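# Push the locker door shut until it latches

## Task

Close the locker's door fully so its latch catches and it stays shut on its own once the robot lets go; flinging the door open hard counts as failure, and so does the robot toppling or being left leaning.

## Robot and tools

Robot: a LinearBot, an omnidirectional wheeled base with a column about 1.75 m tall. A carriage rides up and down that column (lift_m, 0 to 1 m) and carries two identical six-joint arms, left and right, each with a two-finger gripper. The arm bases sit about 0.57 m + lift_m above the floor, and carriage parts hang roughly 0.15 m lower. A hand can reach about 0.78 m from its shoulder but only about 0.38 m below its arm base. Parked joints 1-6 are 0, 0.05, 0.05, 1.45, 0, 0. With both arms parked the robot is about 0.95 m wide and 0.7 m long. Cameras: carriage_camera is fixed, faces forward and tilts about 20 degrees down; left_wrist_camera and right_wrist_camera look out past their fingertips.

Frames: the base frame has its origin on the floor under the base centre, x forward, y left, z up. left_hand and right_hand readings are in this frame and mark the point between the finger pads. quat_wxyz rotates base axes into hand axes; the hand's z runs along the fingers and the fingers open along its y. A hand pointing straight up with joints 1, 5, 6 at 0 reads (1, 0, 0, 0). The odometry frame is the base frame as it stood at scene start. base_odometry counts wheel turns, so slip shows up as travel; heading is positive to the left, -3.142 to 3.142.

execute_actions: argument actions is a list holding one action or nothing (empty list = just report state and images). An action may have base, joints, or both; their motions begin together. base takes exactly one key, all relative offsets from where the base last reported itself: translate_m (metres, forward positive, -2 to 2), strafe_m (metres, left positive, -2 to 2) or rotate_rad (radians, counter-clockwise positive, -6.3 to 6.3). joints is a single dictionary naming joints of either arm with absolute targets: lift_m in metres 0 to 1; for each side X in left/right, X_joint1_rad -2.617 to 3.054 (yaw of the whole arm, 0 forward, positive to the left), X_joint2_rad 0 to 3.141 (shoulder: 0 upper arm back and level, 1.57 vertical, 3.14 forward and level), X_joint3_rad 0 to 3.141 (elbow, 0 folded, 3.14 straight), X_joint4_rad -1.57 to 1.57 (wrist pitch, positive lifts fingertips), X_joint5_rad -1.57 to 1.57 (wrist yaw, positive swings fingertips to the right, opposite to joint1), X_joint6_rad -2.094 to 2.094 (roll about the fingers, positive clockwise viewed from the forearm), X_gripper_m 0 to 0.093 (pad gap in metres). Omitted joints or base may keep pushing toward an earlier target without the status showing it. Unknown keys or out-of-range numbers make the call rejected with no motion. cameras: list of carriage_camera, left_wrist_camera, right_wrist_camera or all; null/omitted gives every camera, [] gives none. The pictures line lists image order.

wait(seconds 0 to 10) commands nothing and returns state and images. zoom_image(camera, region [x0, y0, x1, y1] pixels, origin top-left, at most 504 by 504) enlarges part of that camera's latest full image. read_manual(section "licences") only returns licence text. finished_scene(scene) ends the current scene irreversibly and reports success; the door must already be latched and the robot released and clear.

Result lines: base_status and joint_status tell how each commanded motion ended. done for the base means the wheels turned the full amount, slip included; tiny moves may stop short yet say done. off_target: stopped away from target, may still be pushing. contact_stop or time_out: target abandoned, holds where it stopped. "joint command not followed" (often with a cause line) means a self-collision check held back an arm's targets; those joints show not_followed and may be retried on later actions. To recover, move just the blocked arm away first, then the other in a separate action. on_its_own covers what the call did not command; "held at" is the held target, not the position. motor_effort gives percent of maximum, positive toward higher joint values, with the peak in brackets; readings carry fixed bias and noise. A lift effort that keeps dropping while lowering means a hand is resting on something. drive_wheels larger at rest than after a free move means the base is still pressing on something. Joint torques are raw drive output and not zero in free air. MOTOR HOT warns at 75 °C; OVER-TEMPERATURE FAULT at 90 °C freezes that arm for 10 s, and at 100 °C the arm goes limp and falls. Outstretched arms heat quickly, so fold them when idle. ARM HIT means an arm struck the robot itself.

Cautions: contact stops arrive late or not at all, and the base can roll about 0.3 m on after an arm touches something. After a blocked drive, back off about 0.2 m along the path you came (or turn back) and repeat if still pressed. Arms have no contact stop; a blocked arm keeps pushing and snaps to its target once free. Never let the arms press or strike each other hard. The robot tips easily with carriage high, arms extended, loads, or pulling; nothing stops a fall and no reading reports lean, only images. Driving backward into an overhanging edge can tip it. Hand position readings drift at long reach. Close the door gently rather than ramming it, never swing it open fast, then open the gripper and back away so nothing holds the door.

Each tool is called after ">>>" as name(argument=value, ...), one argument or row to a line, values as JSON.

## Session

>>> execute_actions(
  actions=[],
)

Scene clock: 0.00 s.
Joint torques (N m, as the arm reports them, + toward a larger angle): no reading
base_odometry: x=+0.000 y=+0.000 heading=+0.000 (m, m, rad; odometry frame)
base_status: not commanded
joint_positions: lift_m=+0.300 left_joint1_rad=+0.021 left_joint2_rad=+0.052 left_joint3_rad=+0.069 left_joint4_rad=+1.498 left_joint5_rad=+0.008 left_joint6_rad=+0.010 left_gripper_m=+0.095 right_joint1_rad=-0.012 right_joint2_rad=+0.075 right_joint3_rad=+0.031 right_joint4_rad=+1.484 right_joint5_rad=+0.002 right_joint6_rad=+0.031 right_gripper_m=+0.095
joint_status: not commanded
motor_effort: lift_m=+15 drive_wheels=+0 (%)
left_hand: x=+0.2886 y=+0.3173 z=+1.3297 quat_wxyz=(+0.999, +0.004, +0.028, +0.015) (m; base frame)
right_hand: x=+0.3107 y=-0.3192 z=+1.3192 quat_wxyz=(+0.998, +0.002, +0.065, +0.010) (m; base frame)
pictures: carriage_camera, left_wrist_camera, right_wrist_camera
Images, in order (width x height): carriage_camera 504x504, left_wrist_camera 504x504, right_wrist_camera 504x504.

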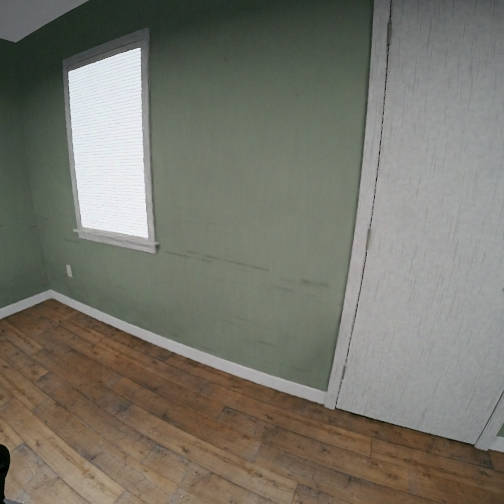

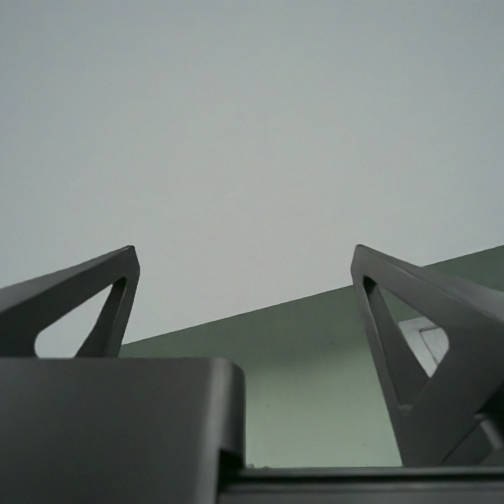

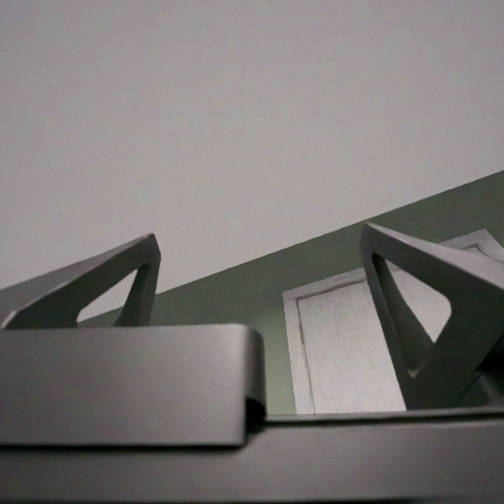

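Look around.

>>> execute_actions(
  actions=[
    {"base":{"rotate_rad":-1.5}},
  ],
  cameras=["carriage_camera"],
)

>>> execute_actions(
  actions=[
    {"base":{"rotate_rad":-1.5}},
  ],
  cameras=["carriage_camera"],
)

>>> execute_actions(
  actions=[
    {"base":{"rotate_rad":-1.5}},
  ],
  cameras=["carriage_camera"],
)

Scene clock: 5.63 s.
Joint torques (N m, as the arm reports them, + toward a larger angle): left_arm=[-0.25  4.65  6.85 -0.33 -0.01  0.1 ] | right_arm=[ 0.13  3.61  6.71 -0.13 -0.01  0.  ]
base_odometry: x=+0.000 y=+0.000 heading=-1.500 (m, m, rad; odometry frame)
base_status: done
joint_positions: lift_m=+0.300 left_joint1_rad=+0.021 left_joint2_rad=+0.052 left_joint3_rad=+0.069 left_joint4_rad=+1.498 left_joint5_rad=+0.008 left_joint6_rad=+0.010 left_gripper_m=+0.095 right_joint1_rad=-0.012 right_joint2_rad=+0.075 right_joint3_rad=+0.031 right_joint4_rad=+1.483 right_joint5_rad=+0.002 right_joint6_rad=+0.031 right_gripper_m=+0.095
joint_status: not commanded
motor_effort: lift_m=+15(15) drive_wheels=+3(5) (%)
left_hand: x=+0.2886 y=+0.3173 z=+1.3297 quat_wxyz=(+0.999, +0.004, +0.028, +0.015) (m; base frame)
right_hand: x=+0.3109 y=-0.3192 z=+1.3192 quat_wxyz=(+0.998, +0.002, +0.065, +0.010) (m; base frame)
pictures: carriage_camera
Images, in order (width x height): carriage_camera 504x504.

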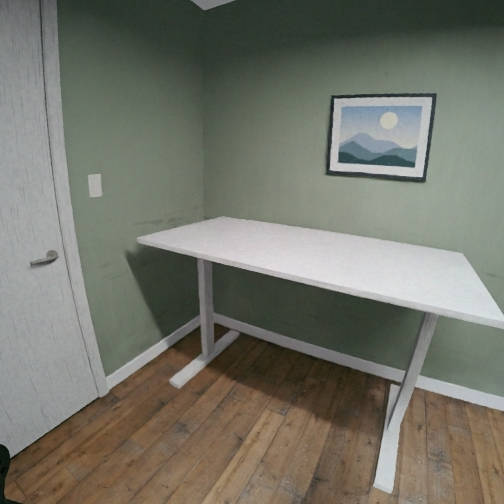

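Scene clock: 8.67 s.
Joint torques (N m, as the arm reports them, + toward a larger angle): left_arm=[-0.3   4.8   6.7  -0.35 -0.02  0.09] | right_arm=[ 0.07  3.75  6.62 -0.17 -0.05  0.03]
base_odometry: x=+0.000 y=+0.000 heading=-2.999 (m, m, rad; odometry frame)
base_status: done
joint_positions: lift_m=+0.300 left_joint1_rad=+0.021 left_joint2_rad=+0.052 left_joint3_rad=+0.069 left_joint4_rad=+1.497 left_joint5_rad=+0.008 left_joint6_rad=+0.010 left_gripper_m=+0.095 right_joint1_rad=-0.012 right_joint2_rad=+0.075 right_joint3_rad=+0.031 right_joint4_rad=+1.483 right_joint5_rad=+0.002 right_joint6_rad=+0.031 right_gripper_m=+0.095
joint_status: not commanded
motor_effort: lift_m=+15(15) drive_wheels=+3(11) (%)
left_hand: x=+0.2887 y=+0.3173 z=+1.3297 quat_wxyz=(+0.999, +0.004, +0.028, +0.015) (m; base frame)
right_hand: x=+0.3110 y=-0.3192 z=+1.3192 quat_wxyz=(+0.998, +0.002, +0.066, +0.010) (m; base frame)
pictures: carriage_camera
Images, in order (width x height): carriage_camera 504x504.

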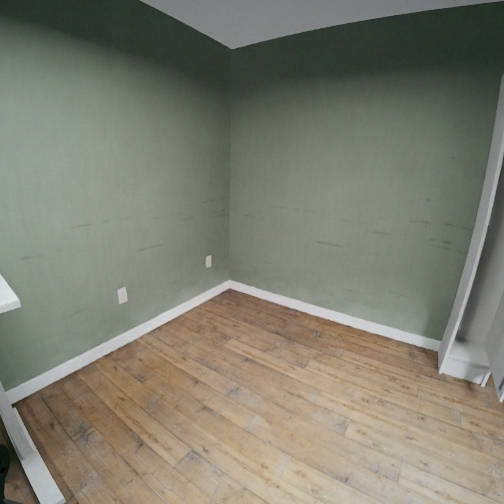

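Scene clock: 11.70 s.
Joint torques (N m, as the arm reports them, + toward a larger angle): left_arm=[-0.25  4.8   6.8  -0.31 -0.02  0.08] | right_arm=[ 0.08  3.66  6.69 -0.17 -0.04  0.02]
base_odometry: x=+0.000 y=+0.000 heading=+1.784 (m, m, rad; odometry frame)
base_status: done
joint_positions: lift_m=+0.300 left_joint1_rad=+0.021 left_joint2_rad=+0.052 left_joint3_rad=+0.069 left_joint4_rad=+1.497 left_joint5_rad=+0.008 left_joint6_rad=+0.010 left_gripper_m=+0.095 right_joint1_rad=-0.012 right_joint2_rad=+0.075 right_joint3_rad=+0.031 right_joint4_rad=+1.483 right_joint5_rad=+0.002 right_joint6_rad=+0.031 right_gripper_m=+0.095
joint_status: not commanded
motor_effort: lift_m=+15(15) drive_wheels=+3(9) (%)
left_hand: x=+0.2887 y=+0.3173 z=+1.3297 quat_wxyz=(+0.999, +0.004, +0.028, +0.015) (m; base frame)
right_hand: x=+0.3110 y=-0.3192 z=+1.3192 quat_wxyz=(+0.998, +0.002, +0.066, +0.010) (m; base frame)
pictures: carriage_camera
Images, in order (width x height): carriage_camera 504x504.

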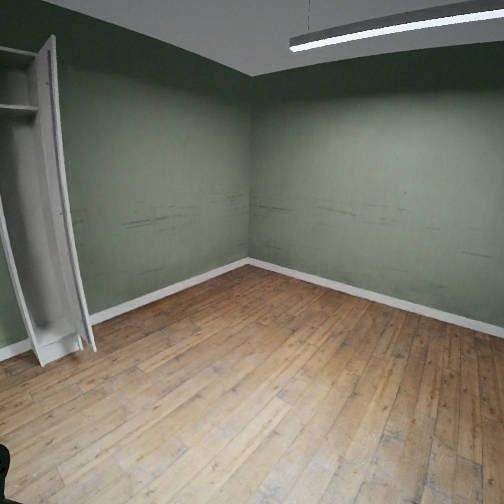

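>>> execute_actions(
  actions=[
    {"base":{"rotate_rad":0.65}},
  ],
  cameras=["carriage_camera"],
)

Scene clock: 14.77 s.
Joint torques (N m, as the arm reports them, + toward a larger angle): left_arm=[-0.24  4.64  6.92 -0.33 -0.04  0.08] | right_arm=[ 0.05  3.7   6.74 -0.19 -0.04  0.02]
base_odometry: x=+0.000 y=+0.000 heading=+2.433 (m, m, rad; odometry frame)
base_status: done
joint_positions: lift_m=+0.300 left_joint1_rad=+0.021 left_joint2_rad=+0.052 left_joint3_rad=+0.069 left_joint4_rad=+1.497 left_joint5_rad=+0.008 left_joint6_rad=+0.010 left_gripper_m=+0.095 right_joint1_rad=-0.012 right_joint2_rad=+0.075 right_joint3_rad=+0.031 right_joint4_rad=+1.483 right_joint5_rad=+0.002 right_joint6_rad=+0.031 right_gripper_m=+0.095
joint_status: not commanded
motor_effort: lift_m=+15(15) drive_wheels=+7(8) (%)
left_hand: x=+0.2887 y=+0.3173 z=+1.3297 quat_wxyz=(+0.999, +0.004, +0.028, +0.015) (m; base frame)
right_hand: x=+0.3111 y=-0.3192 z=+1.3192 quat_wxyz=(+0.998, +0.002, +0.066, +0.010) (m; base frame)
pictures: carriage_camera
Images, in order (width x height): carriage_camera 504x504.

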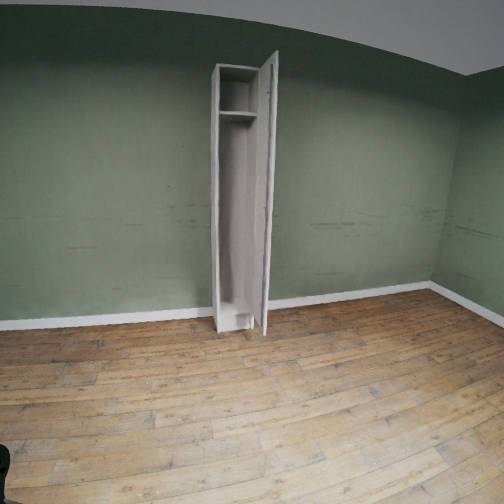

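>>> execute_actions(
  actions=[
    {"base":{"rotate_rad":0.26}},
  ],
  cameras=[],
)

>>> execute_actions(
  actions=[
    {"base":{"strafe_m":-0.9}},
  ],
  cameras=[],
)

>>> execute_actions(
  actions=[
    {"base":{"translate_m":0.6}},
  ],
  cameras=["carriage_camera"],
)

Scene clock: 23.13 s.
Joint torques (N m, as the arm reports them, + toward a larger angle): left_arm=[-0.27  4.65  6.85 -0.32  0.03  0.08] | right_arm=[ 0.03  3.75  6.71 -0.21 -0.01 -0.02]
base_odometry: x=+0.000 y=+0.000 heading=+2.693 (m, m, rad; odometry frame)
base_status: done
joint_positions: lift_m=+0.300 left_joint1_rad=+0.021 left_joint2_rad=+0.052 left_joint3_rad=+0.069 left_joint4_rad=+1.497 left_joint5_rad=+0.008 left_joint6_rad=+0.010 left_gripper_m=+0.095 right_joint1_rad=-0.012 right_joint2_rad=+0.075 right_joint3_rad=+0.031 right_joint4_rad=+1.483 right_joint5_rad=+0.002 right_joint6_rad=+0.031 right_gripper_m=+0.095
joint_status: not commanded
motor_effort: lift_m=+15(15) drive_wheels=+4(13) (%)
left_hand: x=+0.2888 y=+0.3173 z=+1.3297 quat_wxyz=(+0.999, +0.004, +0.028, +0.015) (m; base frame)
right_hand: x=+0.3109 y=-0.3192 z=+1.3192 quat_wxyz=(+0.998, +0.002, +0.065, +0.010) (m; base frame)
pictures: none
No camera images: the call's "cameras" was empty. Leave "cameras" out to get every camera's image.

Scene clock: 27.20 s.
Joint torques (N m, as the arm reports them, + toward a larger angle): left_arm=[-0.17  4.86  6.83 -0.3  -0.02  0.08] | right_arm=[ 0.07  3.48  6.67 -0.17 -0.08 -0.01]
base_odometry: x=+0.390 y=+0.811 heading=+2.693 (m, m, rad; odometry frame)
base_status: done
joint_positions: lift_m=+0.300 left_joint1_rad=+0.021 left_joint2_rad=+0.052 left_joint3_rad=+0.069 left_joint4_rad=+1.497 left_joint5_rad=+0.008 left_joint6_rad=+0.010 left_gripper_m=+0.095 right_joint1_rad=-0.012 right_joint2_rad=+0.075 right_joint3_rad=+0.031 right_joint4_rad=+1.483 right_joint5_rad=+0.002 right_joint6_rad=+0.031 right_gripper_m=+0.095
joint_status: not commanded
motor_effort: lift_m=+15(15) drive_wheels=-3(6) (%)
left_hand: x=+0.2888 y=+0.3173 z=+1.3297 quat_wxyz=(+0.999, +0.004, +0.028, +0.015) (m; base frame)
right_hand: x=+0.3109 y=-0.3192 z=+1.3192 quat_wxyz=(+0.998, +0.002, +0.065, +0.010) (m; base frame)
pictures: none
No camera images: the call's "cameras" was empty. Leave "cameras" out to get every camera's image.

Scene clock: 30.57 s.
Joint torques (N m, as the arm reports them, + toward a larger angle): left_arm=[-0.26  4.72  6.82 -0.34 -0.01  0.09] | right_arm=[ 0.12  3.6   6.59 -0.16 -0.04  0.  ]
base_odometry: x=-0.151 y=+1.072 heading=+2.693 (m, m, rad; odometry frame)
base_status: done
joint_positions: lift_m=+0.300 left_joint1_rad=+0.021 left_joint2_rad=+0.052 left_joint3_rad=+0.069 left_joint4_rad=+1.498 left_joint5_rad=+0.008 left_joint6_rad=+0.010 left_gripper_m=+0.095 right_joint1_rad=-0.012 right_joint2_rad=+0.075 right_joint3_rad=+0.031 right_joint4_rad=+1.483 right_joint5_rad=+0.002 right_joint6_rad=+0.031 right_gripper_m=+0.095
joint_status: not commanded
motor_effort: lift_m=+15(15) drive_wheels=-3(8) (%)
left_hand: x=+0.2886 y=+0.3173 z=+1.3297 quat_wxyz=(+0.999, +0.004, +0.028, +0.015) (m; base frame)
right_hand: x=+0.3111 y=-0.3192 z=+1.3192 quat_wxyz=(+0.998, +0.002, +0.066, +0.010) (m; base frame)
pictures: carriage_camera
Images, in order (width x height): carriage_camera 504x504.

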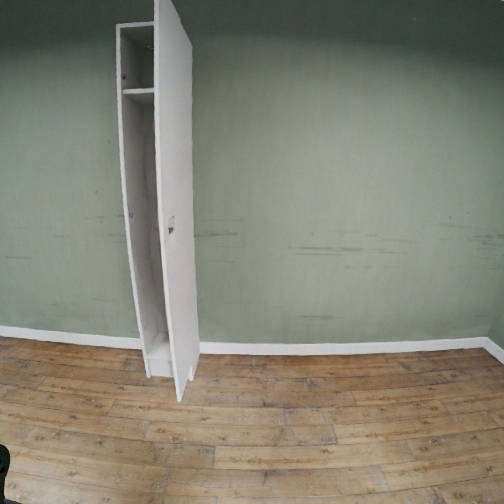

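>>> execute_actions(
  actions=[
    {"base":{"strafe_m":-0.15},"joints":{"lift_m":0.1,"left_joint2_rad":2.0,"left_joint3_rad":1.6,"left_joint4_rad":0.4,"left_gripper_m":0.0}},
  ],
  cameras=[],
)

>>> execute_actions(
  actions=[
    {"base":{"translate_m":0.55}},
  ],
)

Scene clock: 43.60 s.
Joint torques (N m, as the arm reports them, + toward a larger angle): left_arm=[ -0.34 -15.32  11.68   2.61  -0.01   0.08] | right_arm=[ 0.1   3.75  6.52 -0.2  -0.04 -0.01]
base_odometry: x=-0.086 y=+1.207 heading=+2.693 (m, m, rad; odometry frame)
base_status: done
joint_positions: lift_m=+0.100 left_joint1_rad=+0.021 left_joint2_rad=+2.002 left_joint3_rad=+1.579 left_joint4_rad=+0.402 left_joint5_rad=+0.008 left_joint6_rad=+0.010 left_gripper_m=+0.001 right_joint1_rad=-0.012 right_joint2_rad=+0.075 right_joint3_rad=+0.031 right_joint4_rad=+1.483 right_joint5_rad=+0.002 right_joint6_rad=+0.031 right_gripper_m=+0.095
joint_status: all done
motor_effort: lift_m=+13(13) drive_wheels=+1(13) (%)
left_hand: x=+0.8986 y=+0.3300 z=+0.9963 quat_wxyz=(+0.700, -0.001, +0.714, +0.008) (m; base frame)
right_hand: x=+0.3110 y=-0.3193 z=+1.1200 quat_wxyz=(+0.998, +0.003, +0.066, +0.010) (m; base frame)
pictures: none
No camera images: the call's "cameras" was empty. Leave "cameras" out to get every camera's image.

Scene clock: 46.87 s.
Joint torques (N m, as the arm reports them, + toward a larger angle): left_arm=[ -0.32 -15.07  11.65   2.59  -0.01   0.09] | right_arm=[ 0.06  3.59  6.71 -0.13 -0.03 -0.01]
base_odometry: x=-0.581 y=+1.446 heading=+2.692 (m, m, rad; odometry frame)
base_status: done
joint_positions: lift_m=+0.100 left_joint1_rad=+0.021 left_joint2_rad=+2.002 left_joint3_rad=+1.579 left_joint4_rad=+0.404 left_joint5_rad=+0.008 left_joint6_rad=+0.010 left_gripper_m=+0.001 right_joint1_rad=-0.012 right_joint2_rad=+0.075 right_joint3_rad=+0.031 right_joint4_rad=+1.482 right_joint5_rad=+0.002 right_joint6_rad=+0.031 right_gripper_m=+0.095
joint_status: not commanded
motor_effort: lift_m=+13(13) drive_wheels=-3(5) (%)
left_hand: x=+0.8987 y=+0.3300 z=+0.9966 quat_wxyz=(+0.700, -0.001, +0.714, +0.008) (m; base frame)
right_hand: x=+0.3111 y=-0.3193 z=+1.1200 quat_wxyz=(+0.998, +0.003, +0.066, +0.010) (m; base frame)
pictures: carriage_camera, left_wrist_camera, right_wrist_camera
camera_calibration (this result's frames):
carriage_camera: T_world_to_cam=[[0.0476695, -0.998415, 0.0299341, -0.0380934], [-0.299029, -0.0428582, -0.953281, 1.11039], [0.953053, 0.0364913, -0.300598, 0.164317], [0, 0, 0, 1]] pos_world=[0.177251, 0.00355999, 1.10904]
left_wrist_camera: T_world_to_cam=[[-0.0182077, -0.999821, 0.00520915, 0.333534], [-0.587929, 0.00649237, -0.808886, 1.34202], [0.808708, -0.0177905, -0.587942, -0.0133254], [0, 0, 0, 1]] pos_world=[0.805863, 0.324524, 1.07597]
right_wrist_camera: T_world_to_cam=[[0.0823327, -0.996567, -0.00865742, -0.333931], [0.695386, 0.0636686, -0.715811, 0.603431], [0.713905, 0.0529144, 0.698241, -0.864467], [0, 0, 0, 1]] pos_world=[0.225023, -0.325462, 1.03266]
Images, in order (width x height): carriage_camera 504x504, left_wrist_camera 504x504, right_wrist_camera 504x504.

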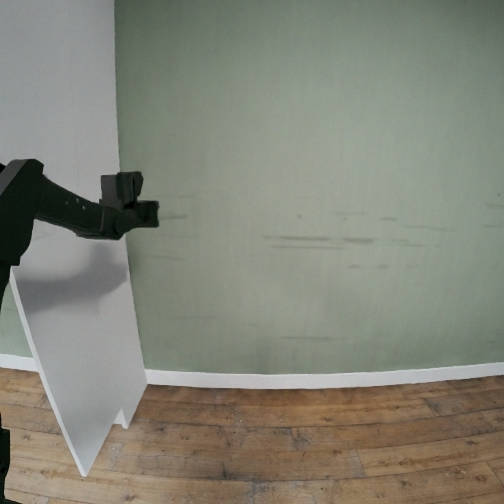

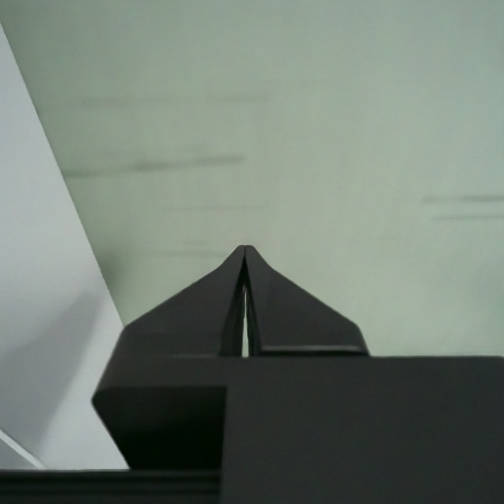

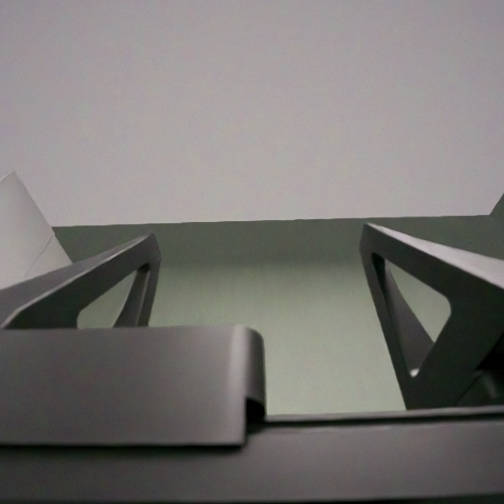

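>>> execute_actions(
  actions=[
    {"base":{"translate_m":-0.2}},
  ],
  cameras=[],
)

>>> execute_actions(
  actions=[
    {"base":{"strafe_m":0.25}},
  ],
  cameras=["carriage_camera"],
)

Scene clock: 51.23 s.
Joint torques (N m, as the arm reports them, + toward a larger angle): left_arm=[ -0.14 -15.28  11.62   2.57  -0.01   0.08] | right_arm=[ 0.1   3.67  6.6  -0.15 -0.03  0.05]
base_odometry: x=-0.401 y=+1.359 heading=+2.692 (m, m, rad; odometry frame)
base_status: done
joint_positions: lift_m=+0.100 left_joint1_rad=+0.021 left_joint2_rad=+2.001 left_joint3_rad=+1.579 left_joint4_rad=+0.405 left_joint5_rad=+0.008 left_joint6_rad=+0.010 left_gripper_m=+0.001 right_joint1_rad=-0.012 right_joint2_rad=+0.075 right_joint3_rad=+0.031 right_joint4_rad=+1.482 right_joint5_rad=+0.002 right_joint6_rad=+0.031 right_gripper_m=+0.095
joint_status: not commanded
motor_effort: lift_m=+13(13) drive_wheels=-1(11) (%)
left_hand: x=+0.8986 y=+0.3300 z=+0.9972 quat_wxyz=(+0.701, -0.001, +0.713, +0.008) (m; base frame)
right_hand: x=+0.3111 y=-0.3193 z=+1.1200 quat_wxyz=(+0.998, +0.003, +0.066, +0.010) (m; base frame)
pictures: none
No camera images: the call's "cameras" was empty. Leave "cameras" out to get every camera's image.

Scene clock: 53.53 s.
Joint torques (N m, as the arm reports them, + toward a larger angle): left_arm=[  0.4  -15.08  11.68   2.61  -0.07   0.11] | right_arm=[-0.04  3.68  6.75 -0.14 -0.05  0.02]
base_odometry: x=-0.510 y=+1.134 heading=+2.693 (m, m, rad; odometry frame)
base_status: done
joint_positions: lift_m=+0.100 left_joint1_rad=+0.014 left_joint2_rad=+2.001 left_joint3_rad=+1.579 left_joint4_rad=+0.405 left_joint5_rad=+0.015 left_joint6_rad=+0.008 left_gripper_m=+0.001 right_joint1_rad=-0.012 right_joint2_rad=+0.075 right_joint3_rad=+0.031 right_joint4_rad=+1.482 right_joint5_rad=+0.002 right_joint6_rad=+0.031 right_gripper_m=+0.095
joint_status: not commanded
motor_effort: lift_m=+13(13) drive_wheels=-2(6) (%)
left_hand: x=+0.8987 y=+0.3246 z=+0.9972 quat_wxyz=(+0.701, +0.003, +0.713, +0.002) (m; base frame)
right_hand: x=+0.3111 y=-0.3192 z=+1.1200 quat_wxyz=(+0.998, +0.002, +0.066, +0.010) (m; base frame)
pictures: carriage_camera
camera_calibration (this result's frames):
carriage_camera: T_world_to_cam=[[0.0476695, -0.998415, 0.0299341, -0.0380934], [-0.299029, -0.0428582, -0.953281, 1.11039], [0.953053, 0.0364913, -0.300598, 0.164317], [0, 0, 0, 1]] pos_world=[0.177251, 0.00355999, 1.10904]
Images, in order (width x height): carriage_camera 504x504.

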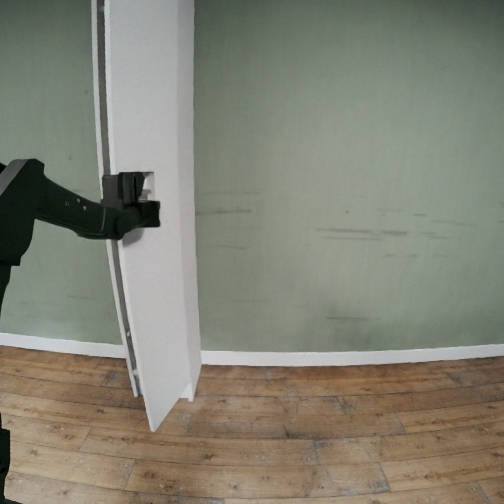

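>>> execute_actions(
  actions=[
    {"base":{"translate_m":-0.08},"joints":{"lift_m":0.0}},
  ],
  cameras=[],
)

>>> execute_actions(
  actions=[
    {"base":{"strafe_m":0.08}},
  ],
  cameras=[],
)

>>> execute_actions(
  actions=[
    {"base":{"translate_m":0.15}},
  ],
  cameras=["carriage_camera","left_wrist_camera"],
)

Scene clock: 57.93 s.
Joint torques (N m, as the arm reports them, + toward a larger angle): left_arm=[  0.33 -14.79  10.59   2.61  -0.06   0.1 ] | right_arm=[ 0.04  3.66  6.58 -0.18 -0.02  0.  ]
base_odometry: x=-0.438 y=+1.099 heading=+2.693 (m, m, rad; odometry frame)
base_status: done
joint_positions: lift_m=+0.000 left_joint1_rad=+0.014 left_joint2_rad=+1.997 left_joint3_rad=+1.591 left_joint4_rad=+0.406 left_joint5_rad=+0.014 left_joint6_rad=+0.008 left_gripper_m=+0.001 right_joint1_rad=-0.012 right_joint2_rad=+0.075 right_joint3_rad=+0.031 right_joint4_rad=+1.484 right_joint5_rad=+0.002 right_joint6_rad=+0.031 right_gripper_m=+0.095
joint_status: all done
motor_effort: lift_m=+13(14) drive_wheels=-1(5) (%)
left_hand: x=+0.8984 y=+0.3246 z=+0.9056 quat_wxyz=(+0.707, +0.003, +0.707, +0.003) (m; base frame)
right_hand: x=+0.3108 y=-0.3192 z=+1.0199 quat_wxyz=(+0.998, +0.002, +0.065, +0.010) (m; base frame)
pictures: none
No camera images: the call's "cameras" was empty. Leave "cameras" out to get every camera's image.

Scene clock: 59.33 s.
Joint torques (N m, as the arm reports them, + toward a larger angle): left_arm=[  0.26 -14.67  10.68   2.56  -0.06   0.12] | right_arm=[ 0.13  3.73  6.79 -0.16  0.01  0.01]
base_odometry: x=-0.472 y=+1.027 heading=+2.693 (m, m, rad; odometry frame)
base_status: done
joint_positions: lift_m=+0.000 left_joint1_rad=+0.017 left_joint2_rad=+1.997 left_joint3_rad=+1.591 left_joint4_rad=+0.406 left_joint5_rad=+0.013 left_joint6_rad=+0.008 left_gripper_m=+0.001 right_joint1_rad=-0.012 right_joint2_rad=+0.075 right_joint3_rad=+0.031 right_joint4_rad=+1.483 right_joint5_rad=+0.002 right_joint6_rad=+0.031 right_gripper_m=+0.095
joint_status: not commanded
motor_effort: lift_m=+13(13) drive_wheels=-1(10) (%)
left_hand: x=+0.8983 y=+0.3268 z=+0.9056 quat_wxyz=(+0.707, +0.001, +0.707, +0.004) (m; base frame)
right_hand: x=+0.3109 y=-0.3192 z=+1.0199 quat_wxyz=(+0.998, +0.002, +0.065, +0.010) (m; base frame)
pictures: none
No camera images: the call's "cameras" was empty. Leave "cameras" out to get every camera's image.

Scene clock: 60.67 s.
Joint torques (N m, as the arm reports them, + toward a larger angle): left_arm=[ -6.75 -11.73  10.67   3.29   1.68   0.11] | right_arm=[ 0.07  3.85  6.56 -0.13  0.    0.02]
base_odometry: x=-0.535 y=+1.056 heading=+2.695 (m, m, rad; odometry frame)
base_status: translate_m contact_stop (by the wheels' count: +0.069 of +0.150)
joint_positions: lift_m=+0.000 left_joint1_rad=+0.095 left_joint2_rad=+1.970 left_joint3_rad=+1.591 left_joint4_rad=+0.342 left_joint5_rad=-0.183 left_joint6_rad=+0.008 left_gripper_m=+0.001 right_joint1_rad=-0.012 right_joint2_rad=+0.075 right_joint3_rad=+0.031 right_joint4_rad=+1.481 right_joint5_rad=+0.002 right_joint6_rad=+0.031 right_gripper_m=+0.095
joint_status: not commanded
motor_effort: lift_m=+14(14) drive_wheels=+5(16) (%)
left_hand: x=+0.8841 y=+0.4083 z=+0.9059 quat_wxyz=(+0.686, -0.095, +0.714, +0.102) (m; base frame)
right_hand: x=+0.3115 y=-0.3192 z=+1.0198 quat_wxyz=(+0.998, +0.002, +0.067, +0.010) (m; base frame)
pictures: carriage_camera, left_wrist_camera
camera_calibration (this result's frames):
carriage_camera: T_world_to_cam=[[0.0476695, -0.998415, 0.0299341, -0.0350968], [-0.299029, -0.0428582, -0.953281, 1.01496], [0.953053, 0.0364913, -0.300598, 0.134225], [0, 0, 0, 1]] pos_world=[0.177251, 0.00355999, 1.00894]
left_wrist_camera: T_world_to_cam=[[0.245576, -0.969377, 0.00096987, 0.17025], [-0.584222, -0.148801, -0.797837, 1.30972], [0.773549, 0.195363, -0.602873, -0.0959503], [0, 0, 0, 1]] pos_world=[0.79758, 0.37867, 0.986933]
Images, in order (width x height): carriage_camera 504x504, left_wrist_camera 504x504.

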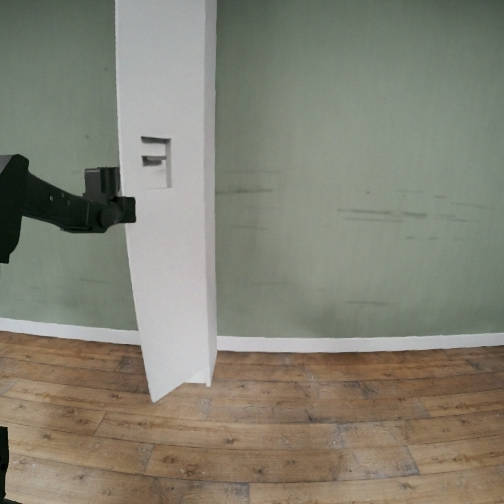

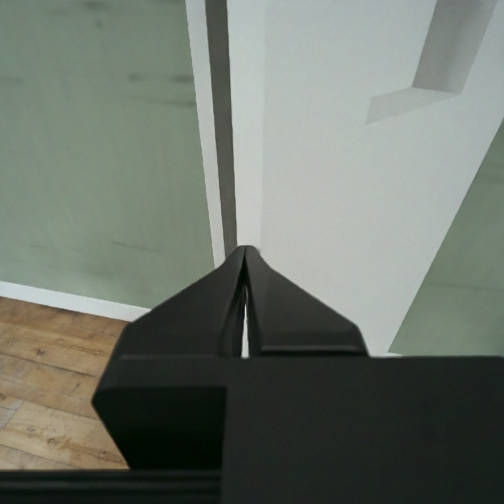

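Slipping off the edge. Back off and shift right.

>>> execute_actions(
  actions=[
    {"base":{"translate_m":-0.1},"joints":{"left_joint1_rad":-0.1,"left_joint5_rad":0.0,"left_joint4_rad":0.4,"left_joint2_rad":2.0}},
  ],
  cameras=[],
)

>>> execute_actions(
  actions=[
    {"base":{"translate_m":0.14},"joints":{"left_joint1_rad":-0.1}},
  ],
  cameras=["carriage_camera","left_wrist_camera"],
)

Scene clock: 64.53 s.
Joint torques (N m, as the arm reports them, + toward a larger angle): left_arm=[  0.18 -12.3   10.7    2.7    0.1    0.11] | right_arm=[-0.05  3.52  6.72 -0.16 -0.01  0.04]
base_odometry: x=-0.445 y=+1.013 heading=+2.695 (m, m, rad; odometry frame)
base_status: done
joint_positions: lift_m=+0.000 left_joint1_rad=-0.106 left_joint2_rad=+1.977 left_joint3_rad=+1.591 left_joint4_rad=+0.396 left_joint5_rad=-0.008 left_joint6_rad=+0.008 left_gripper_m=+0.001 right_joint1_rad=-0.012 right_joint2_rad=+0.075 right_joint3_rad=+0.031 right_joint4_rad=+1.482 right_joint5_rad=+0.002 right_joint6_rad=+0.031 right_gripper_m=+0.095
joint_status: all done
motor_effort: lift_m=+14(14) drive_wheels=-1(10) (%)
left_hand: x=+0.8911 y=+0.2546 z=+0.9150 quat_wxyz=(+0.710, +0.037, +0.703, -0.032) (m; base frame)
right_hand: x=+0.3112 y=-0.3192 z=+1.0198 quat_wxyz=(+0.998, +0.002, +0.066, +0.010) (m; base frame)
pictures: none
No camera images: the call's "cameras" was empty. Leave "cameras" out to get every camera's image.

Scene clock: 66.30 s.
Joint torques (N m, as the arm reports them, + toward a larger angle): left_arm=[  0.21 -12.99  10.32   2.6    0.02   0.1 ] | right_arm=[ 0.01  3.73  6.75 -0.17 -0.04  0.04]
base_odometry: x=-0.571 y=+1.073 heading=+2.695 (m, m, rad; odometry frame)
base_status: done
joint_positions: lift_m=+0.000 left_joint1_rad=-0.106 left_joint2_rad=+1.982 left_joint3_rad=+1.591 left_joint4_rad=+0.400 left_joint5_rad=-0.007 left_joint6_rad=+0.008 left_gripper_m=+0.001 right_joint1_rad=-0.012 right_joint2_rad=+0.075 right_joint3_rad=+0.031 right_joint4_rad=+1.482 right_joint5_rad=+0.002 right_joint6_rad=+0.031 right_gripper_m=+0.095
joint_status: all done
motor_effort: lift_m=+14(14) drive_wheels=-2(6) (%)
left_hand: x=+0.8920 y=+0.2543 z=+0.9133 quat_wxyz=(+0.710, +0.038, +0.703, -0.032) (m; base frame)
right_hand: x=+0.3112 y=-0.3192 z=+1.0198 quat_wxyz=(+0.998, +0.002, +0.066, +0.010) (m; base frame)
pictures: carriage_camera, left_wrist_camera
camera_calibration (this result's frames):
carriage_camera: T_world_to_cam=[[0.0476695, -0.998415, 0.0299341, -0.0350968], [-0.299029, -0.0428582, -0.953281, 1.01496], [0.953053, 0.0364913, -0.300598, 0.134225], [0, 0, 0, 1]] pos_world=[0.177251, 0.00355999, 1.00894]
left_wrist_camera: T_world_to_cam=[[-0.129006, -0.991622, 0.0065459, 0.353676], [-0.561128, 0.0675548, -0.824968, 1.24644], [0.817614, -0.110099, -0.565142, -0.0635822], [0, 0, 0, 1]] pos_world=[0.797027, 0.259509, 0.990027]
Images, in order (width x height): carriage_camera 504x504, left_wrist_camera 504x504.

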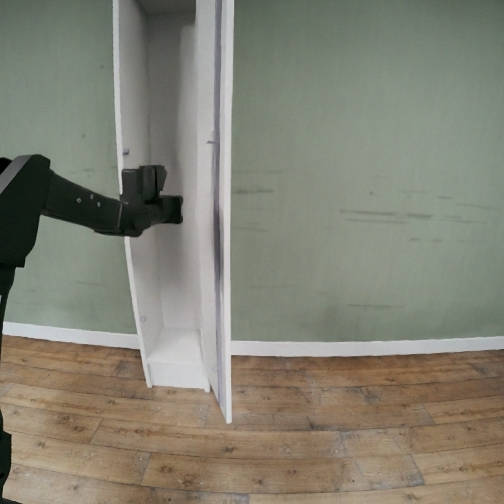

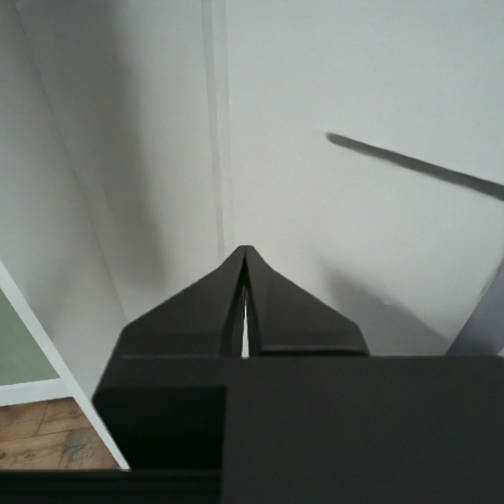

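>>> execute_actions(
  actions=[
    {"base":{"translate_m":-0.4}},
  ],
  cameras=[],
)

>>> execute_actions(
  actions=[
    {"base":{"strafe_m":-0.32}},
  ],
  cameras=[],
)

>>> execute_actions(
  actions=[
    {"base":{"translate_m":0.2}},
  ],
  cameras=["carriage_camera"],
)

Scene clock: 72.47 s.
Joint torques (N m, as the arm reports them, + toward a larger angle): left_arm=[  0.3  -13.17  10.79   2.59   0.04   0.12] | right_arm=[ 0.03  3.87  6.74 -0.19  0.   -0.03]
base_odometry: x=-0.211 y=+0.900 heading=+2.695 (m, m, rad; odometry frame)
base_status: done
joint_positions: lift_m=+0.000 left_joint1_rad=-0.106 left_joint2_rad=+1.983 left_joint3_rad=+1.591 left_joint4_rad=+0.405 left_joint5_rad=-0.006 left_joint6_rad=+0.008 left_gripper_m=+0.001 right_joint1_rad=-0.012 right_joint2_rad=+0.075 right_joint3_rad=+0.031 right_joint4_rad=+1.483 right_joint5_rad=+0.002 right_joint6_rad=+0.031 right_gripper_m=+0.095
joint_status: not commanded
motor_effort: lift_m=+14(14) drive_wheels=-1(13) (%)
left_hand: x=+0.8921 y=+0.2541 z=+0.9139 quat_wxyz=(+0.711, +0.038, +0.702, -0.032) (m; base frame)
right_hand: x=+0.3111 y=-0.3192 z=+1.0199 quat_wxyz=(+0.998, +0.002, +0.066, +0.010) (m; base frame)
pictures: none
No camera images: the call's "cameras" was empty. Leave "cameras" out to get every camera's image.

Scene clock: 75.00 s.
Joint torques (N m, as the arm reports them, + toward a larger angle): left_arm=[  0.17 -13.31  10.78   2.61   0.02   0.11] | right_arm=[ 0.12  3.85  6.65 -0.15 -0.01  0.01]
base_odometry: x=-0.072 y=+1.189 heading=+2.695 (m, m, rad; odometry frame)
base_status: done
joint_positions: lift_m=+0.000 left_joint1_rad=-0.104 left_joint2_rad=+1.983 left_joint3_rad=+1.591 left_joint4_rad=+0.405 left_joint5_rad=-0.004 left_joint6_rad=+0.008 left_gripper_m=+0.001 right_joint1_rad=-0.012 right_joint2_rad=+0.075 right_joint3_rad=+0.031 right_joint4_rad=+1.483 right_joint5_rad=+0.002 right_joint6_rad=+0.031 right_gripper_m=+0.095
joint_status: not commanded
motor_effort: lift_m=+14(14) drive_wheels=-2(10) (%)
left_hand: x=+0.8922 y=+0.2550 z=+0.9139 quat_wxyz=(+0.711, +0.038, +0.702, -0.032) (m; base frame)
right_hand: x=+0.3111 y=-0.3192 z=+1.0199 quat_wxyz=(+0.998, +0.002, +0.066, +0.010) (m; base frame)
pictures: none
No camera images: the call's "cameras" was empty. Leave "cameras" out to get every camera's image.

Scene clock: 77.17 s.
Joint torques (N m, as the arm reports them, + toward a larger angle): left_arm=[ -0.04 -13.42  10.37   2.55   0.02   0.11] | right_arm=[ 0.06  3.62  6.52 -0.17 -0.02  0.02]
base_odometry: x=-0.253 y=+1.276 heading=+2.695 (m, m, rad; odometry frame)
base_status: done
joint_positions: lift_m=+0.000 left_joint1_rad=-0.104 left_joint2_rad=+1.985 left_joint3_rad=+1.591 left_joint4_rad=+0.406 left_joint5_rad=-0.004 left_joint6_rad=+0.008 left_gripper_m=+0.001 right_joint1_rad=-0.012 right_joint2_rad=+0.075 right_joint3_rad=+0.031 right_joint4_rad=+1.482 right_joint5_rad=+0.002 right_joint6_rad=+0.031 right_gripper_m=+0.095
joint_status: not commanded
motor_effort: lift_m=+13(14) drive_wheels=-2(8) (%)
left_hand: x=+0.8926 y=+0.2549 z=+0.9131 quat_wxyz=(+0.711, +0.038, +0.702, -0.032) (m; base frame)
right_hand: x=+0.3111 y=-0.3192 z=+1.0199 quat_wxyz=(+0.998, +0.002, +0.066, +0.010) (m; base frame)
pictures: carriage_camera
camera_calibration (this result's frames):
carriage_camera: T_world_to_cam=[[0.0476695, -0.998415, 0.0299341, -0.0350968], [-0.299029, -0.0428582, -0.953281, 1.01496], [0.953053, 0.0364913, -0.300598, 0.134225], [0, 0, 0, 1]] pos_world=[0.177251, 0.00355999, 1.00894]
Images, in order (width x height): carriage_camera 504x504.

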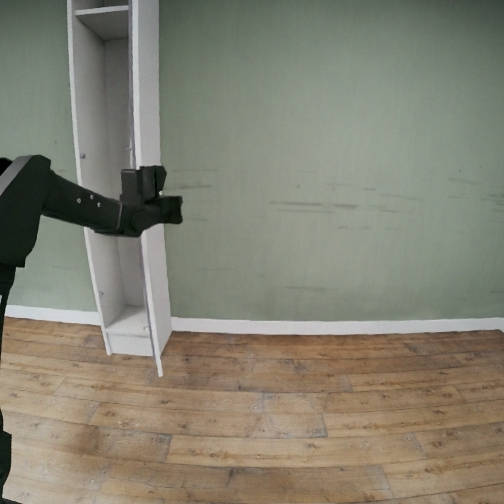

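>>> execute_actions(
  actions=[
    {"base":{"translate_m":0.33}},
  ],
  cameras=["carriage_camera"],
)

>>> execute_actions(
  actions=[
    {"base":{"strafe_m":0.25}},
  ],
  cameras=["carriage_camera"],
)

Scene clock: 83.27 s.
Joint torques (N m, as the arm reports them, + toward a larger angle): left_arm=[  0.06 -13.47  10.37   2.53   0.02   0.1 ] | right_arm=[-0.01  3.66  6.82 -0.16 -0.02  0.02]
base_odometry: x=-0.550 y=+1.419 heading=+2.694 (m, m, rad; odometry frame)
base_status: done
joint_positions: lift_m=+0.000 left_joint1_rad=-0.104 left_joint2_rad=+1.985 left_joint3_rad=+1.591 left_joint4_rad=+0.406 left_joint5_rad=-0.004 left_joint6_rad=+0.008 left_gripper_m=+0.001 right_joint1_rad=-0.012 right_joint2_rad=+0.075 right_joint3_rad=+0.031 right_joint4_rad=+1.483 right_joint5_rad=+0.002 right_joint6_rad=+0.031 right_gripper_m=+0.095
joint_status: not commanded
motor_effort: lift_m=+13(14) drive_wheels=-2(7) (%)
left_hand: x=+0.8928 y=+0.2549 z=+0.9126 quat_wxyz=(+0.710, +0.038, +0.702, -0.032) (m; base frame)
right_hand: x=+0.3111 y=-0.3192 z=+1.0199 quat_wxyz=(+0.998, +0.002, +0.066, +0.010) (m; base frame)
pictures: carriage_camera
camera_calibration (this result's frames):
carriage_camera: T_world_to_cam=[[0.0476695, -0.998415, 0.0299341, -0.0350968], [-0.299029, -0.0428582, -0.953281, 1.01496], [0.953053, 0.0364913, -0.300598, 0.134225], [0, 0, 0, 1]] pos_world=[0.177251, 0.00355999, 1.00894]
Images, in order (width x height): carriage_camera 504x504.

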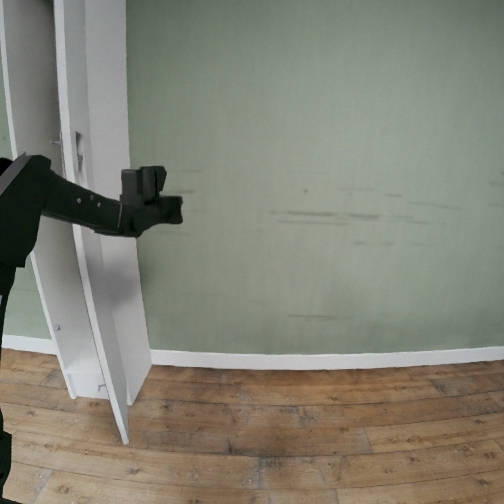

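Scene clock: 85.43 s.
Joint torques (N m, as the arm reports them, + toward a larger angle): left_arm=[  7.38 -10.06  14.78   2.44   0.25   0.11] | right_arm=[ 0.08  3.75  6.57 -0.17  0.01  0.01]
base_odometry: x=-0.648 y=+1.214 heading=+2.694 (m, m, rad; odometry frame)
base_status: strafe_m contact_stop (by the wheels' count: +0.227 of +0.250)
joint_positions: lift_m=+0.000 left_joint1_rad=-0.187 left_joint2_rad=+1.955 left_joint3_rad=+1.548 left_joint4_rad=+0.417 left_joint5_rad=-0.029 left_joint6_rad=+0.007 left_gripper_m=+0.001 right_joint1_rad=-0.012 right_joint2_rad=+0.075 right_joint3_rad=+0.031 right_joint4_rad=+1.482 right_joint5_rad=+0.001 right_joint6_rad=+0.031 right_gripper_m=+0.095
joint_status: not commanded
motor_effort: lift_m=+14(14) drive_wheels=+2(8) (%)
left_hand: x=+0.8784 y=+0.2095 z=+0.9121 quat_wxyz=(+0.708, +0.058, +0.701, -0.053) (m; base frame)
right_hand: x=+0.3112 y=-0.3191 z=+1.0197 quat_wxyz=(+0.998, +0.002, +0.066, +0.010) (m; base frame)
pictures: carriage_camera
camera_calibration (this result's frames):
carriage_camera: T_world_to_cam=[[0.0476695, -0.998415, 0.0299341, -0.035094], [-0.299029, -0.0428582, -0.953281, 1.01487], [0.953053, 0.0364913, -0.300598, 0.134197], [0, 0, 0, 1]] pos_world=[0.177251, 0.00355999, 1.00884]
Images, in order (width x height): carriage_camera 504x504.

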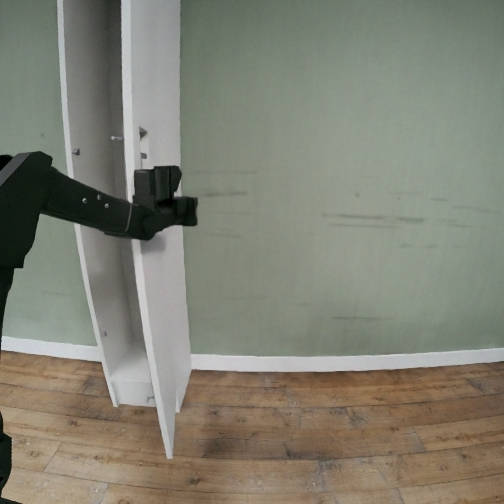

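>>> execute_actions(
  actions=[
    {"base":{"translate_m":-0.15}},
  ],
  cameras=["carriage_camera"],
)

>>> execute_actions(
  actions=[
    {"base":{"strafe_m":0.1}},
  ],
  cameras=["carriage_camera"],
)

Scene clock: 89.93 s.
Joint torques (N m, as the arm reports them, + toward a larger angle): left_arm=[ -0.22 -13.14  11.24   2.48   0.06   0.12] | right_arm=[-0.11  3.62  6.6  -0.21 -0.04  0.  ]
base_odometry: x=-0.513 y=+1.149 heading=+2.694 (m, m, rad; odometry frame)
base_status: done
joint_positions: lift_m=+0.000 left_joint1_rad=-0.100 left_joint2_rad=+1.981 left_joint3_rad=+1.581 left_joint4_rad=+0.415 left_joint5_rad=-0.008 left_joint6_rad=+0.007 left_gripper_m=+0.001 right_joint1_rad=-0.012 right_joint2_rad=+0.075 right_joint3_rad=+0.031 right_joint4_rad=+1.483 right_joint5_rad=+0.001 right_joint6_rad=+0.031 right_gripper_m=+0.095
joint_status: not commanded
motor_effort: lift_m=+14(14) drive_wheels=+0(6) (%)
left_hand: x=+0.8918 y=+0.2578 z=+0.9127 quat_wxyz=(+0.712, +0.035, +0.701, -0.030) (m; base frame)
right_hand: x=+0.3109 y=-0.3191 z=+1.0198 quat_wxyz=(+0.998, +0.002, +0.065, +0.010) (m; base frame)
pictures: carriage_camera
camera_calibration (this result's frames):
carriage_camera: T_world_to_cam=[[0.0476695, -0.998415, 0.0299341, -0.035094], [-0.299029, -0.0428582, -0.953281, 1.01487], [0.953053, 0.0364913, -0.300598, 0.134197], [0, 0, 0, 1]] pos_world=[0.177251, 0.00355999, 1.00884]
Images, in order (width x height): carriage_camera 504x504.

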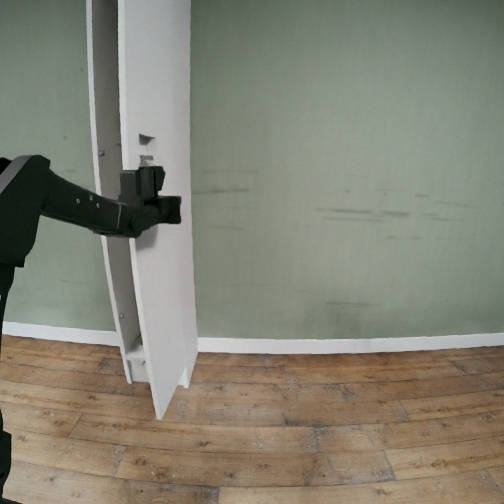

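Scene clock: 91.53 s.
Joint torques (N m, as the arm reports them, + toward a larger angle): left_arm=[  0.33 -13.05  11.48   2.46  -0.08   0.13] | right_arm=[ 0.09  3.59  6.72 -0.17  0.    0.02]
base_odometry: x=-0.556 y=+1.059 heading=+2.695 (m, m, rad; odometry frame)
base_status: done
joint_positions: lift_m=+0.000 left_joint1_rad=-0.106 left_joint2_rad=+1.981 left_joint3_rad=+1.581 left_joint4_rad=+0.415 left_joint5_rad=+0.006 left_joint6_rad=+0.006 left_gripper_m=+0.001 right_joint1_rad=-0.012 right_joint2_rad=+0.075 right_joint3_rad=+0.031 right_joint4_rad=+1.483 right_joint5_rad=+0.001 right_joint6_rad=+0.031 right_gripper_m=+0.095
joint_status: not commanded
motor_effort: lift_m=+14(14) drive_wheels=-1(6) (%)
left_hand: x=+0.8912 y=+0.2518 z=+0.9126 quat_wxyz=(+0.711, +0.042, +0.701, -0.038) (m; base frame)
right_hand: x=+0.3109 y=-0.3191 z=+1.0198 quat_wxyz=(+0.998, +0.002, +0.065, +0.010) (m; base frame)
pictures: carriage_camera
camera_calibration (this result's frames):
carriage_camera: T_world_to_cam=[[0.0476695, -0.998415, 0.0299341, -0.035094], [-0.299029, -0.0428582, -0.953281, 1.01487], [0.953053, 0.0364913, -0.300598, 0.134197], [0, 0, 0, 1]] pos_world=[0.177251, 0.00355999, 1.00884]
Images, in order (width x height): carriage_camera 504x504.

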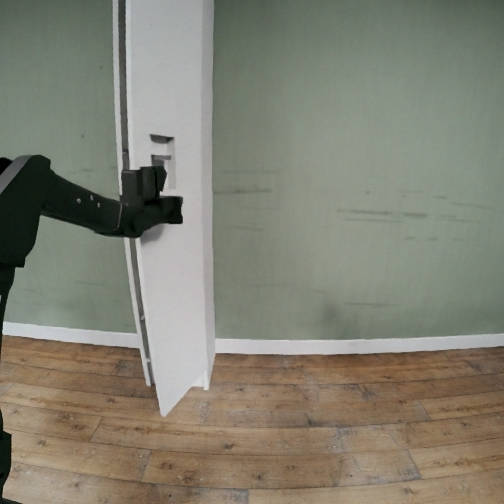

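Fingertip is mid-door now; push forward.

>>> execute_actions(
  actions=[
    {"base":{"translate_m":0.12},"joints":{"left_joint1_rad":-0.1}},
  ],
  cameras=["carriage_camera"],
)

Scene clock: 94.50 s.
Joint torques (N m, as the arm reports them, + toward a larger angle): left_arm=[  0.36 -13.13  11.4    2.51  -0.13   0.12] | right_arm=[ 0.11  3.64  6.55 -0.15 -0.01  0.03]
base_odometry: x=-0.665 y=+1.111 heading=+2.695 (m, m, rad; odometry frame)
base_status: done
joint_positions: lift_m=+0.000 left_joint1_rad=-0.107 left_joint2_rad=+1.983 left_joint3_rad=+1.581 left_joint4_rad=+0.414 left_joint5_rad=+0.008 left_joint6_rad=+0.007 left_gripper_m=+0.001 right_joint1_rad=-0.012 right_joint2_rad=+0.075 right_joint3_rad=+0.031 right_joint4_rad=+1.483 right_joint5_rad=+0.001 right_joint6_rad=+0.031 right_gripper_m=+0.095
joint_status: all done
motor_effort: lift_m=+14(14) drive_wheels=-2(7) (%)
left_hand: x=+0.8914 y=+0.2511 z=+0.9115 quat_wxyz=(+0.711, +0.043, +0.701, -0.038) (m; base frame)
right_hand: x=+0.3111 y=-0.3191 z=+1.0198 quat_wxyz=(+0.998, +0.002, +0.066, +0.010) (m; base frame)
pictures: carriage_camera
camera_calibration (this result's frames):
carriage_camera: T_world_to_cam=[[0.0476695, -0.998415, 0.0299341, -0.035094], [-0.299029, -0.0428582, -0.953281, 1.01487], [0.953053, 0.0364913, -0.300598, 0.134197], [0, 0, 0, 1]] pos_world=[0.177251, 0.00355999, 1.00884]
Images, in order (width x height): carriage_camera 504x504.

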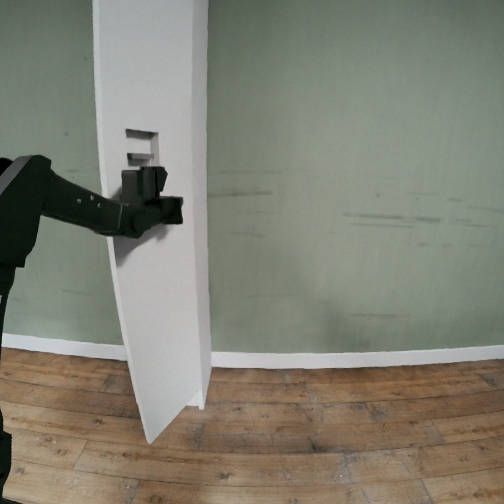

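>>> execute_actions(
  actions=[
    {"base":{"strafe_m":0.07},"joints":{"left_joint1_rad":-0.1}},
  ],
  cameras=[],
)

>>> execute_actions(
  actions=[
    {"base":{"translate_m":0.08},"joints":{"left_joint1_rad":-0.1}},
  ],
  cameras=["carriage_camera"],
)

Scene clock: 97.87 s.
Joint torques (N m, as the arm reports them, + toward a larger angle): left_arm=[  0.31 -13.17  11.42   2.5   -0.08   0.1 ] | right_arm=[ 0.04  3.82  6.69 -0.16  0.   -0.02]
base_odometry: x=-0.695 y=+1.048 heading=+2.695 (m, m, rad; odometry frame)
base_status: done
joint_positions: lift_m=+0.000 left_joint1_rad=-0.106 left_joint2_rad=+1.983 left_joint3_rad=+1.581 left_joint4_rad=+0.414 left_joint5_rad=+0.007 left_joint6_rad=+0.009 left_gripper_m=+0.001 right_joint1_rad=-0.012 right_joint2_rad=+0.075 right_joint3_rad=+0.031 right_joint4_rad=+1.483 right_joint5_rad=+0.001 right_joint6_rad=+0.031 right_gripper_m=+0.095
joint_status: all done
motor_effort: lift_m=+14(14) drive_wheels=-1(11) (%)
left_hand: x=+0.8915 y=+0.2517 z=+0.9115 quat_wxyz=(+0.711, +0.043, +0.701, -0.037) (m; base frame)
right_hand: x=+0.3111 y=-0.3191 z=+1.0198 quat_wxyz=(+0.998, +0.002, +0.066, +0.010) (m; base frame)
pictures: none
No camera images: the call's "cameras" was empty. Leave "cameras" out to get every camera's image.

Scene clock: 99.43 s.
Joint torques (N m, as the arm reports them, + toward a larger angle): left_arm=[  0.36 -13.18  11.42   2.51  -0.06   0.1 ] | right_arm=[ 0.23  3.61  6.8  -0.2  -0.04  0.  ]
base_odometry: x=-0.764 y=+1.080 heading=+2.696 (m, m, rad; odometry frame)
base_status: translate_m contact_stop (by the wheels' count: +0.076 of +0.080)
joint_positions: lift_m=+0.000 left_joint1_rad=-0.107 left_joint2_rad=+1.982 left_joint3_rad=+1.581 left_joint4_rad=+0.411 left_joint5_rad=+0.010 left_joint6_rad=+0.009 left_gripper_m=+0.001 right_joint1_rad=-0.012 right_joint2_rad=+0.075 right_joint3_rad=+0.031 right_joint4_rad=+1.481 right_joint5_rad=+0.001 right_joint6_rad=+0.031 right_gripper_m=+0.095
joint_status: all done
motor_effort: lift_m=+14(14) drive_wheels=-1(9) (%)
left_hand: x=+0.8912 y=+0.2505 z=+0.9112 quat_wxyz=(+0.710, +0.044, +0.702, -0.038) (m; base frame)
right_hand: x=+0.3114 y=-0.3191 z=+1.0197 quat_wxyz=(+0.998, +0.002, +0.067, +0.010) (m; base frame)
pictures: carriage_camera
camera_calibration (this result's frames):
carriage_camera: T_world_to_cam=[[0.0476695, -0.998415, 0.0299341, -0.035094], [-0.299029, -0.0428582, -0.953281, 1.01487], [0.953053, 0.0364913, -0.300598, 0.134197], [0, 0, 0, 1]] pos_world=[0.177251, 0.00355999, 1.00884]
Images, in order (width x height): carriage_camera 504x504.

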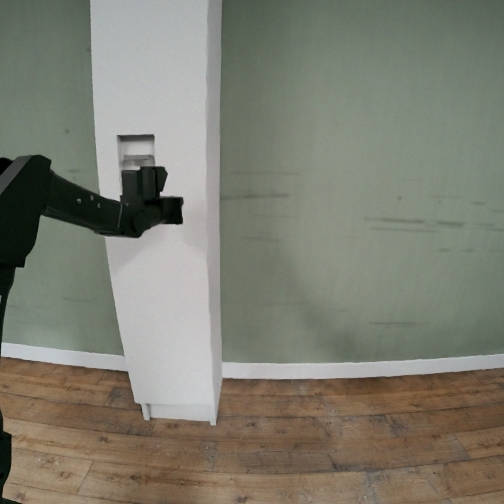

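>>> execute_actions(
  actions=[
    {"base":{"strafe_m":0.07},"joints":{"left_joint1_rad":-0.1}},
  ],
  cameras=[],
)

>>> execute_actions(
  actions=[
    {"base":{"translate_m":0.04},"joints":{"left_joint1_rad":-0.1}},
  ],
  cameras=[],
)

>>> execute_actions(
  actions=[
    {"base":{"translate_m":-0.3}},
  ],
)

Scene clock: 103.70 s.
Joint torques (N m, as the arm reports them, + toward a larger angle): left_arm=[  0.49 -13.1   11.39   2.48  -0.18   0.1 ] | right_arm=[-0.07  3.93  6.71 -0.14 -0.03  0.  ]
base_odometry: x=-0.794 y=+1.017 heading=+2.696 (m, m, rad; odometry frame)
base_status: done
joint_positions: lift_m=+0.000 left_joint1_rad=-0.109 left_joint2_rad=+1.982 left_joint3_rad=+1.581 left_joint4_rad=+0.411 left_joint5_rad=+0.017 left_joint6_rad=+0.009 left_gripper_m=+0.001 right_joint1_rad=-0.012 right_joint2_rad=+0.075 right_joint3_rad=+0.031 right_joint4_rad=+1.481 right_joint5_rad=+0.001 right_joint6_rad=+0.031 right_gripper_m=+0.095
joint_status: all done
motor_effort: lift_m=+14(14) drive_wheels=+0(9) (%)
left_hand: x=+0.8909 y=+0.2480 z=+0.9112 quat_wxyz=(+0.710, +0.047, +0.702, -0.042) (m; base frame)
right_hand: x=+0.3114 y=-0.3191 z=+1.0197 quat_wxyz=(+0.998, +0.002, +0.067, +0.010) (m; base frame)
pictures: none
No camera images: the call's "cameras" was empty. Leave "cameras" out to get every camera's image.

Scene clock: 104.80 s.
Joint torques (N m, as the arm reports them, + toward a larger angle): left_arm=[ 0.63 -4.83 12.32  4.54 -0.5   0.1 ] | right_arm=[ 0.1   3.82  6.75 -0.16 -0.05  0.  ]
base_odometry: x=-0.828 y=+1.033 heading=+2.697 (m, m, rad; odometry frame)
base_status: translate_m contact_stop (by the wheels' count: +0.038 of +0.040)
joint_positions: lift_m=+0.000 left_joint1_rad=-0.110 left_joint2_rad=+1.902 left_joint3_rad=+1.574 left_joint4_rad=+0.230 left_joint5_rad=+0.057 left_joint6_rad=+0.009 left_gripper_m=+0.001 right_joint1_rad=-0.012 right_joint2_rad=+0.075 right_joint3_rad=+0.031 right_joint4_rad=+1.481 right_joint5_rad=+0.001 right_joint6_rad=+0.031 right_gripper_m=+0.095
joint_status: all done
motor_effort: lift_m=+14(14) drive_wheels=+8(11) (%)
left_hand: x=+0.8714 y=+0.2427 z=+0.9103 quat_wxyz=(+0.669, +0.063, +0.738, -0.055) (m; base frame)
right_hand: x=+0.3115 y=-0.3192 z=+1.0197 quat_wxyz=(+0.998, +0.002, +0.067, +0.010) (m; base frame)
pictures: none
No camera images: the call's "cameras" was empty. Leave "cameras" out to get every camera's image.

not run: a stop came earlier in this reply.


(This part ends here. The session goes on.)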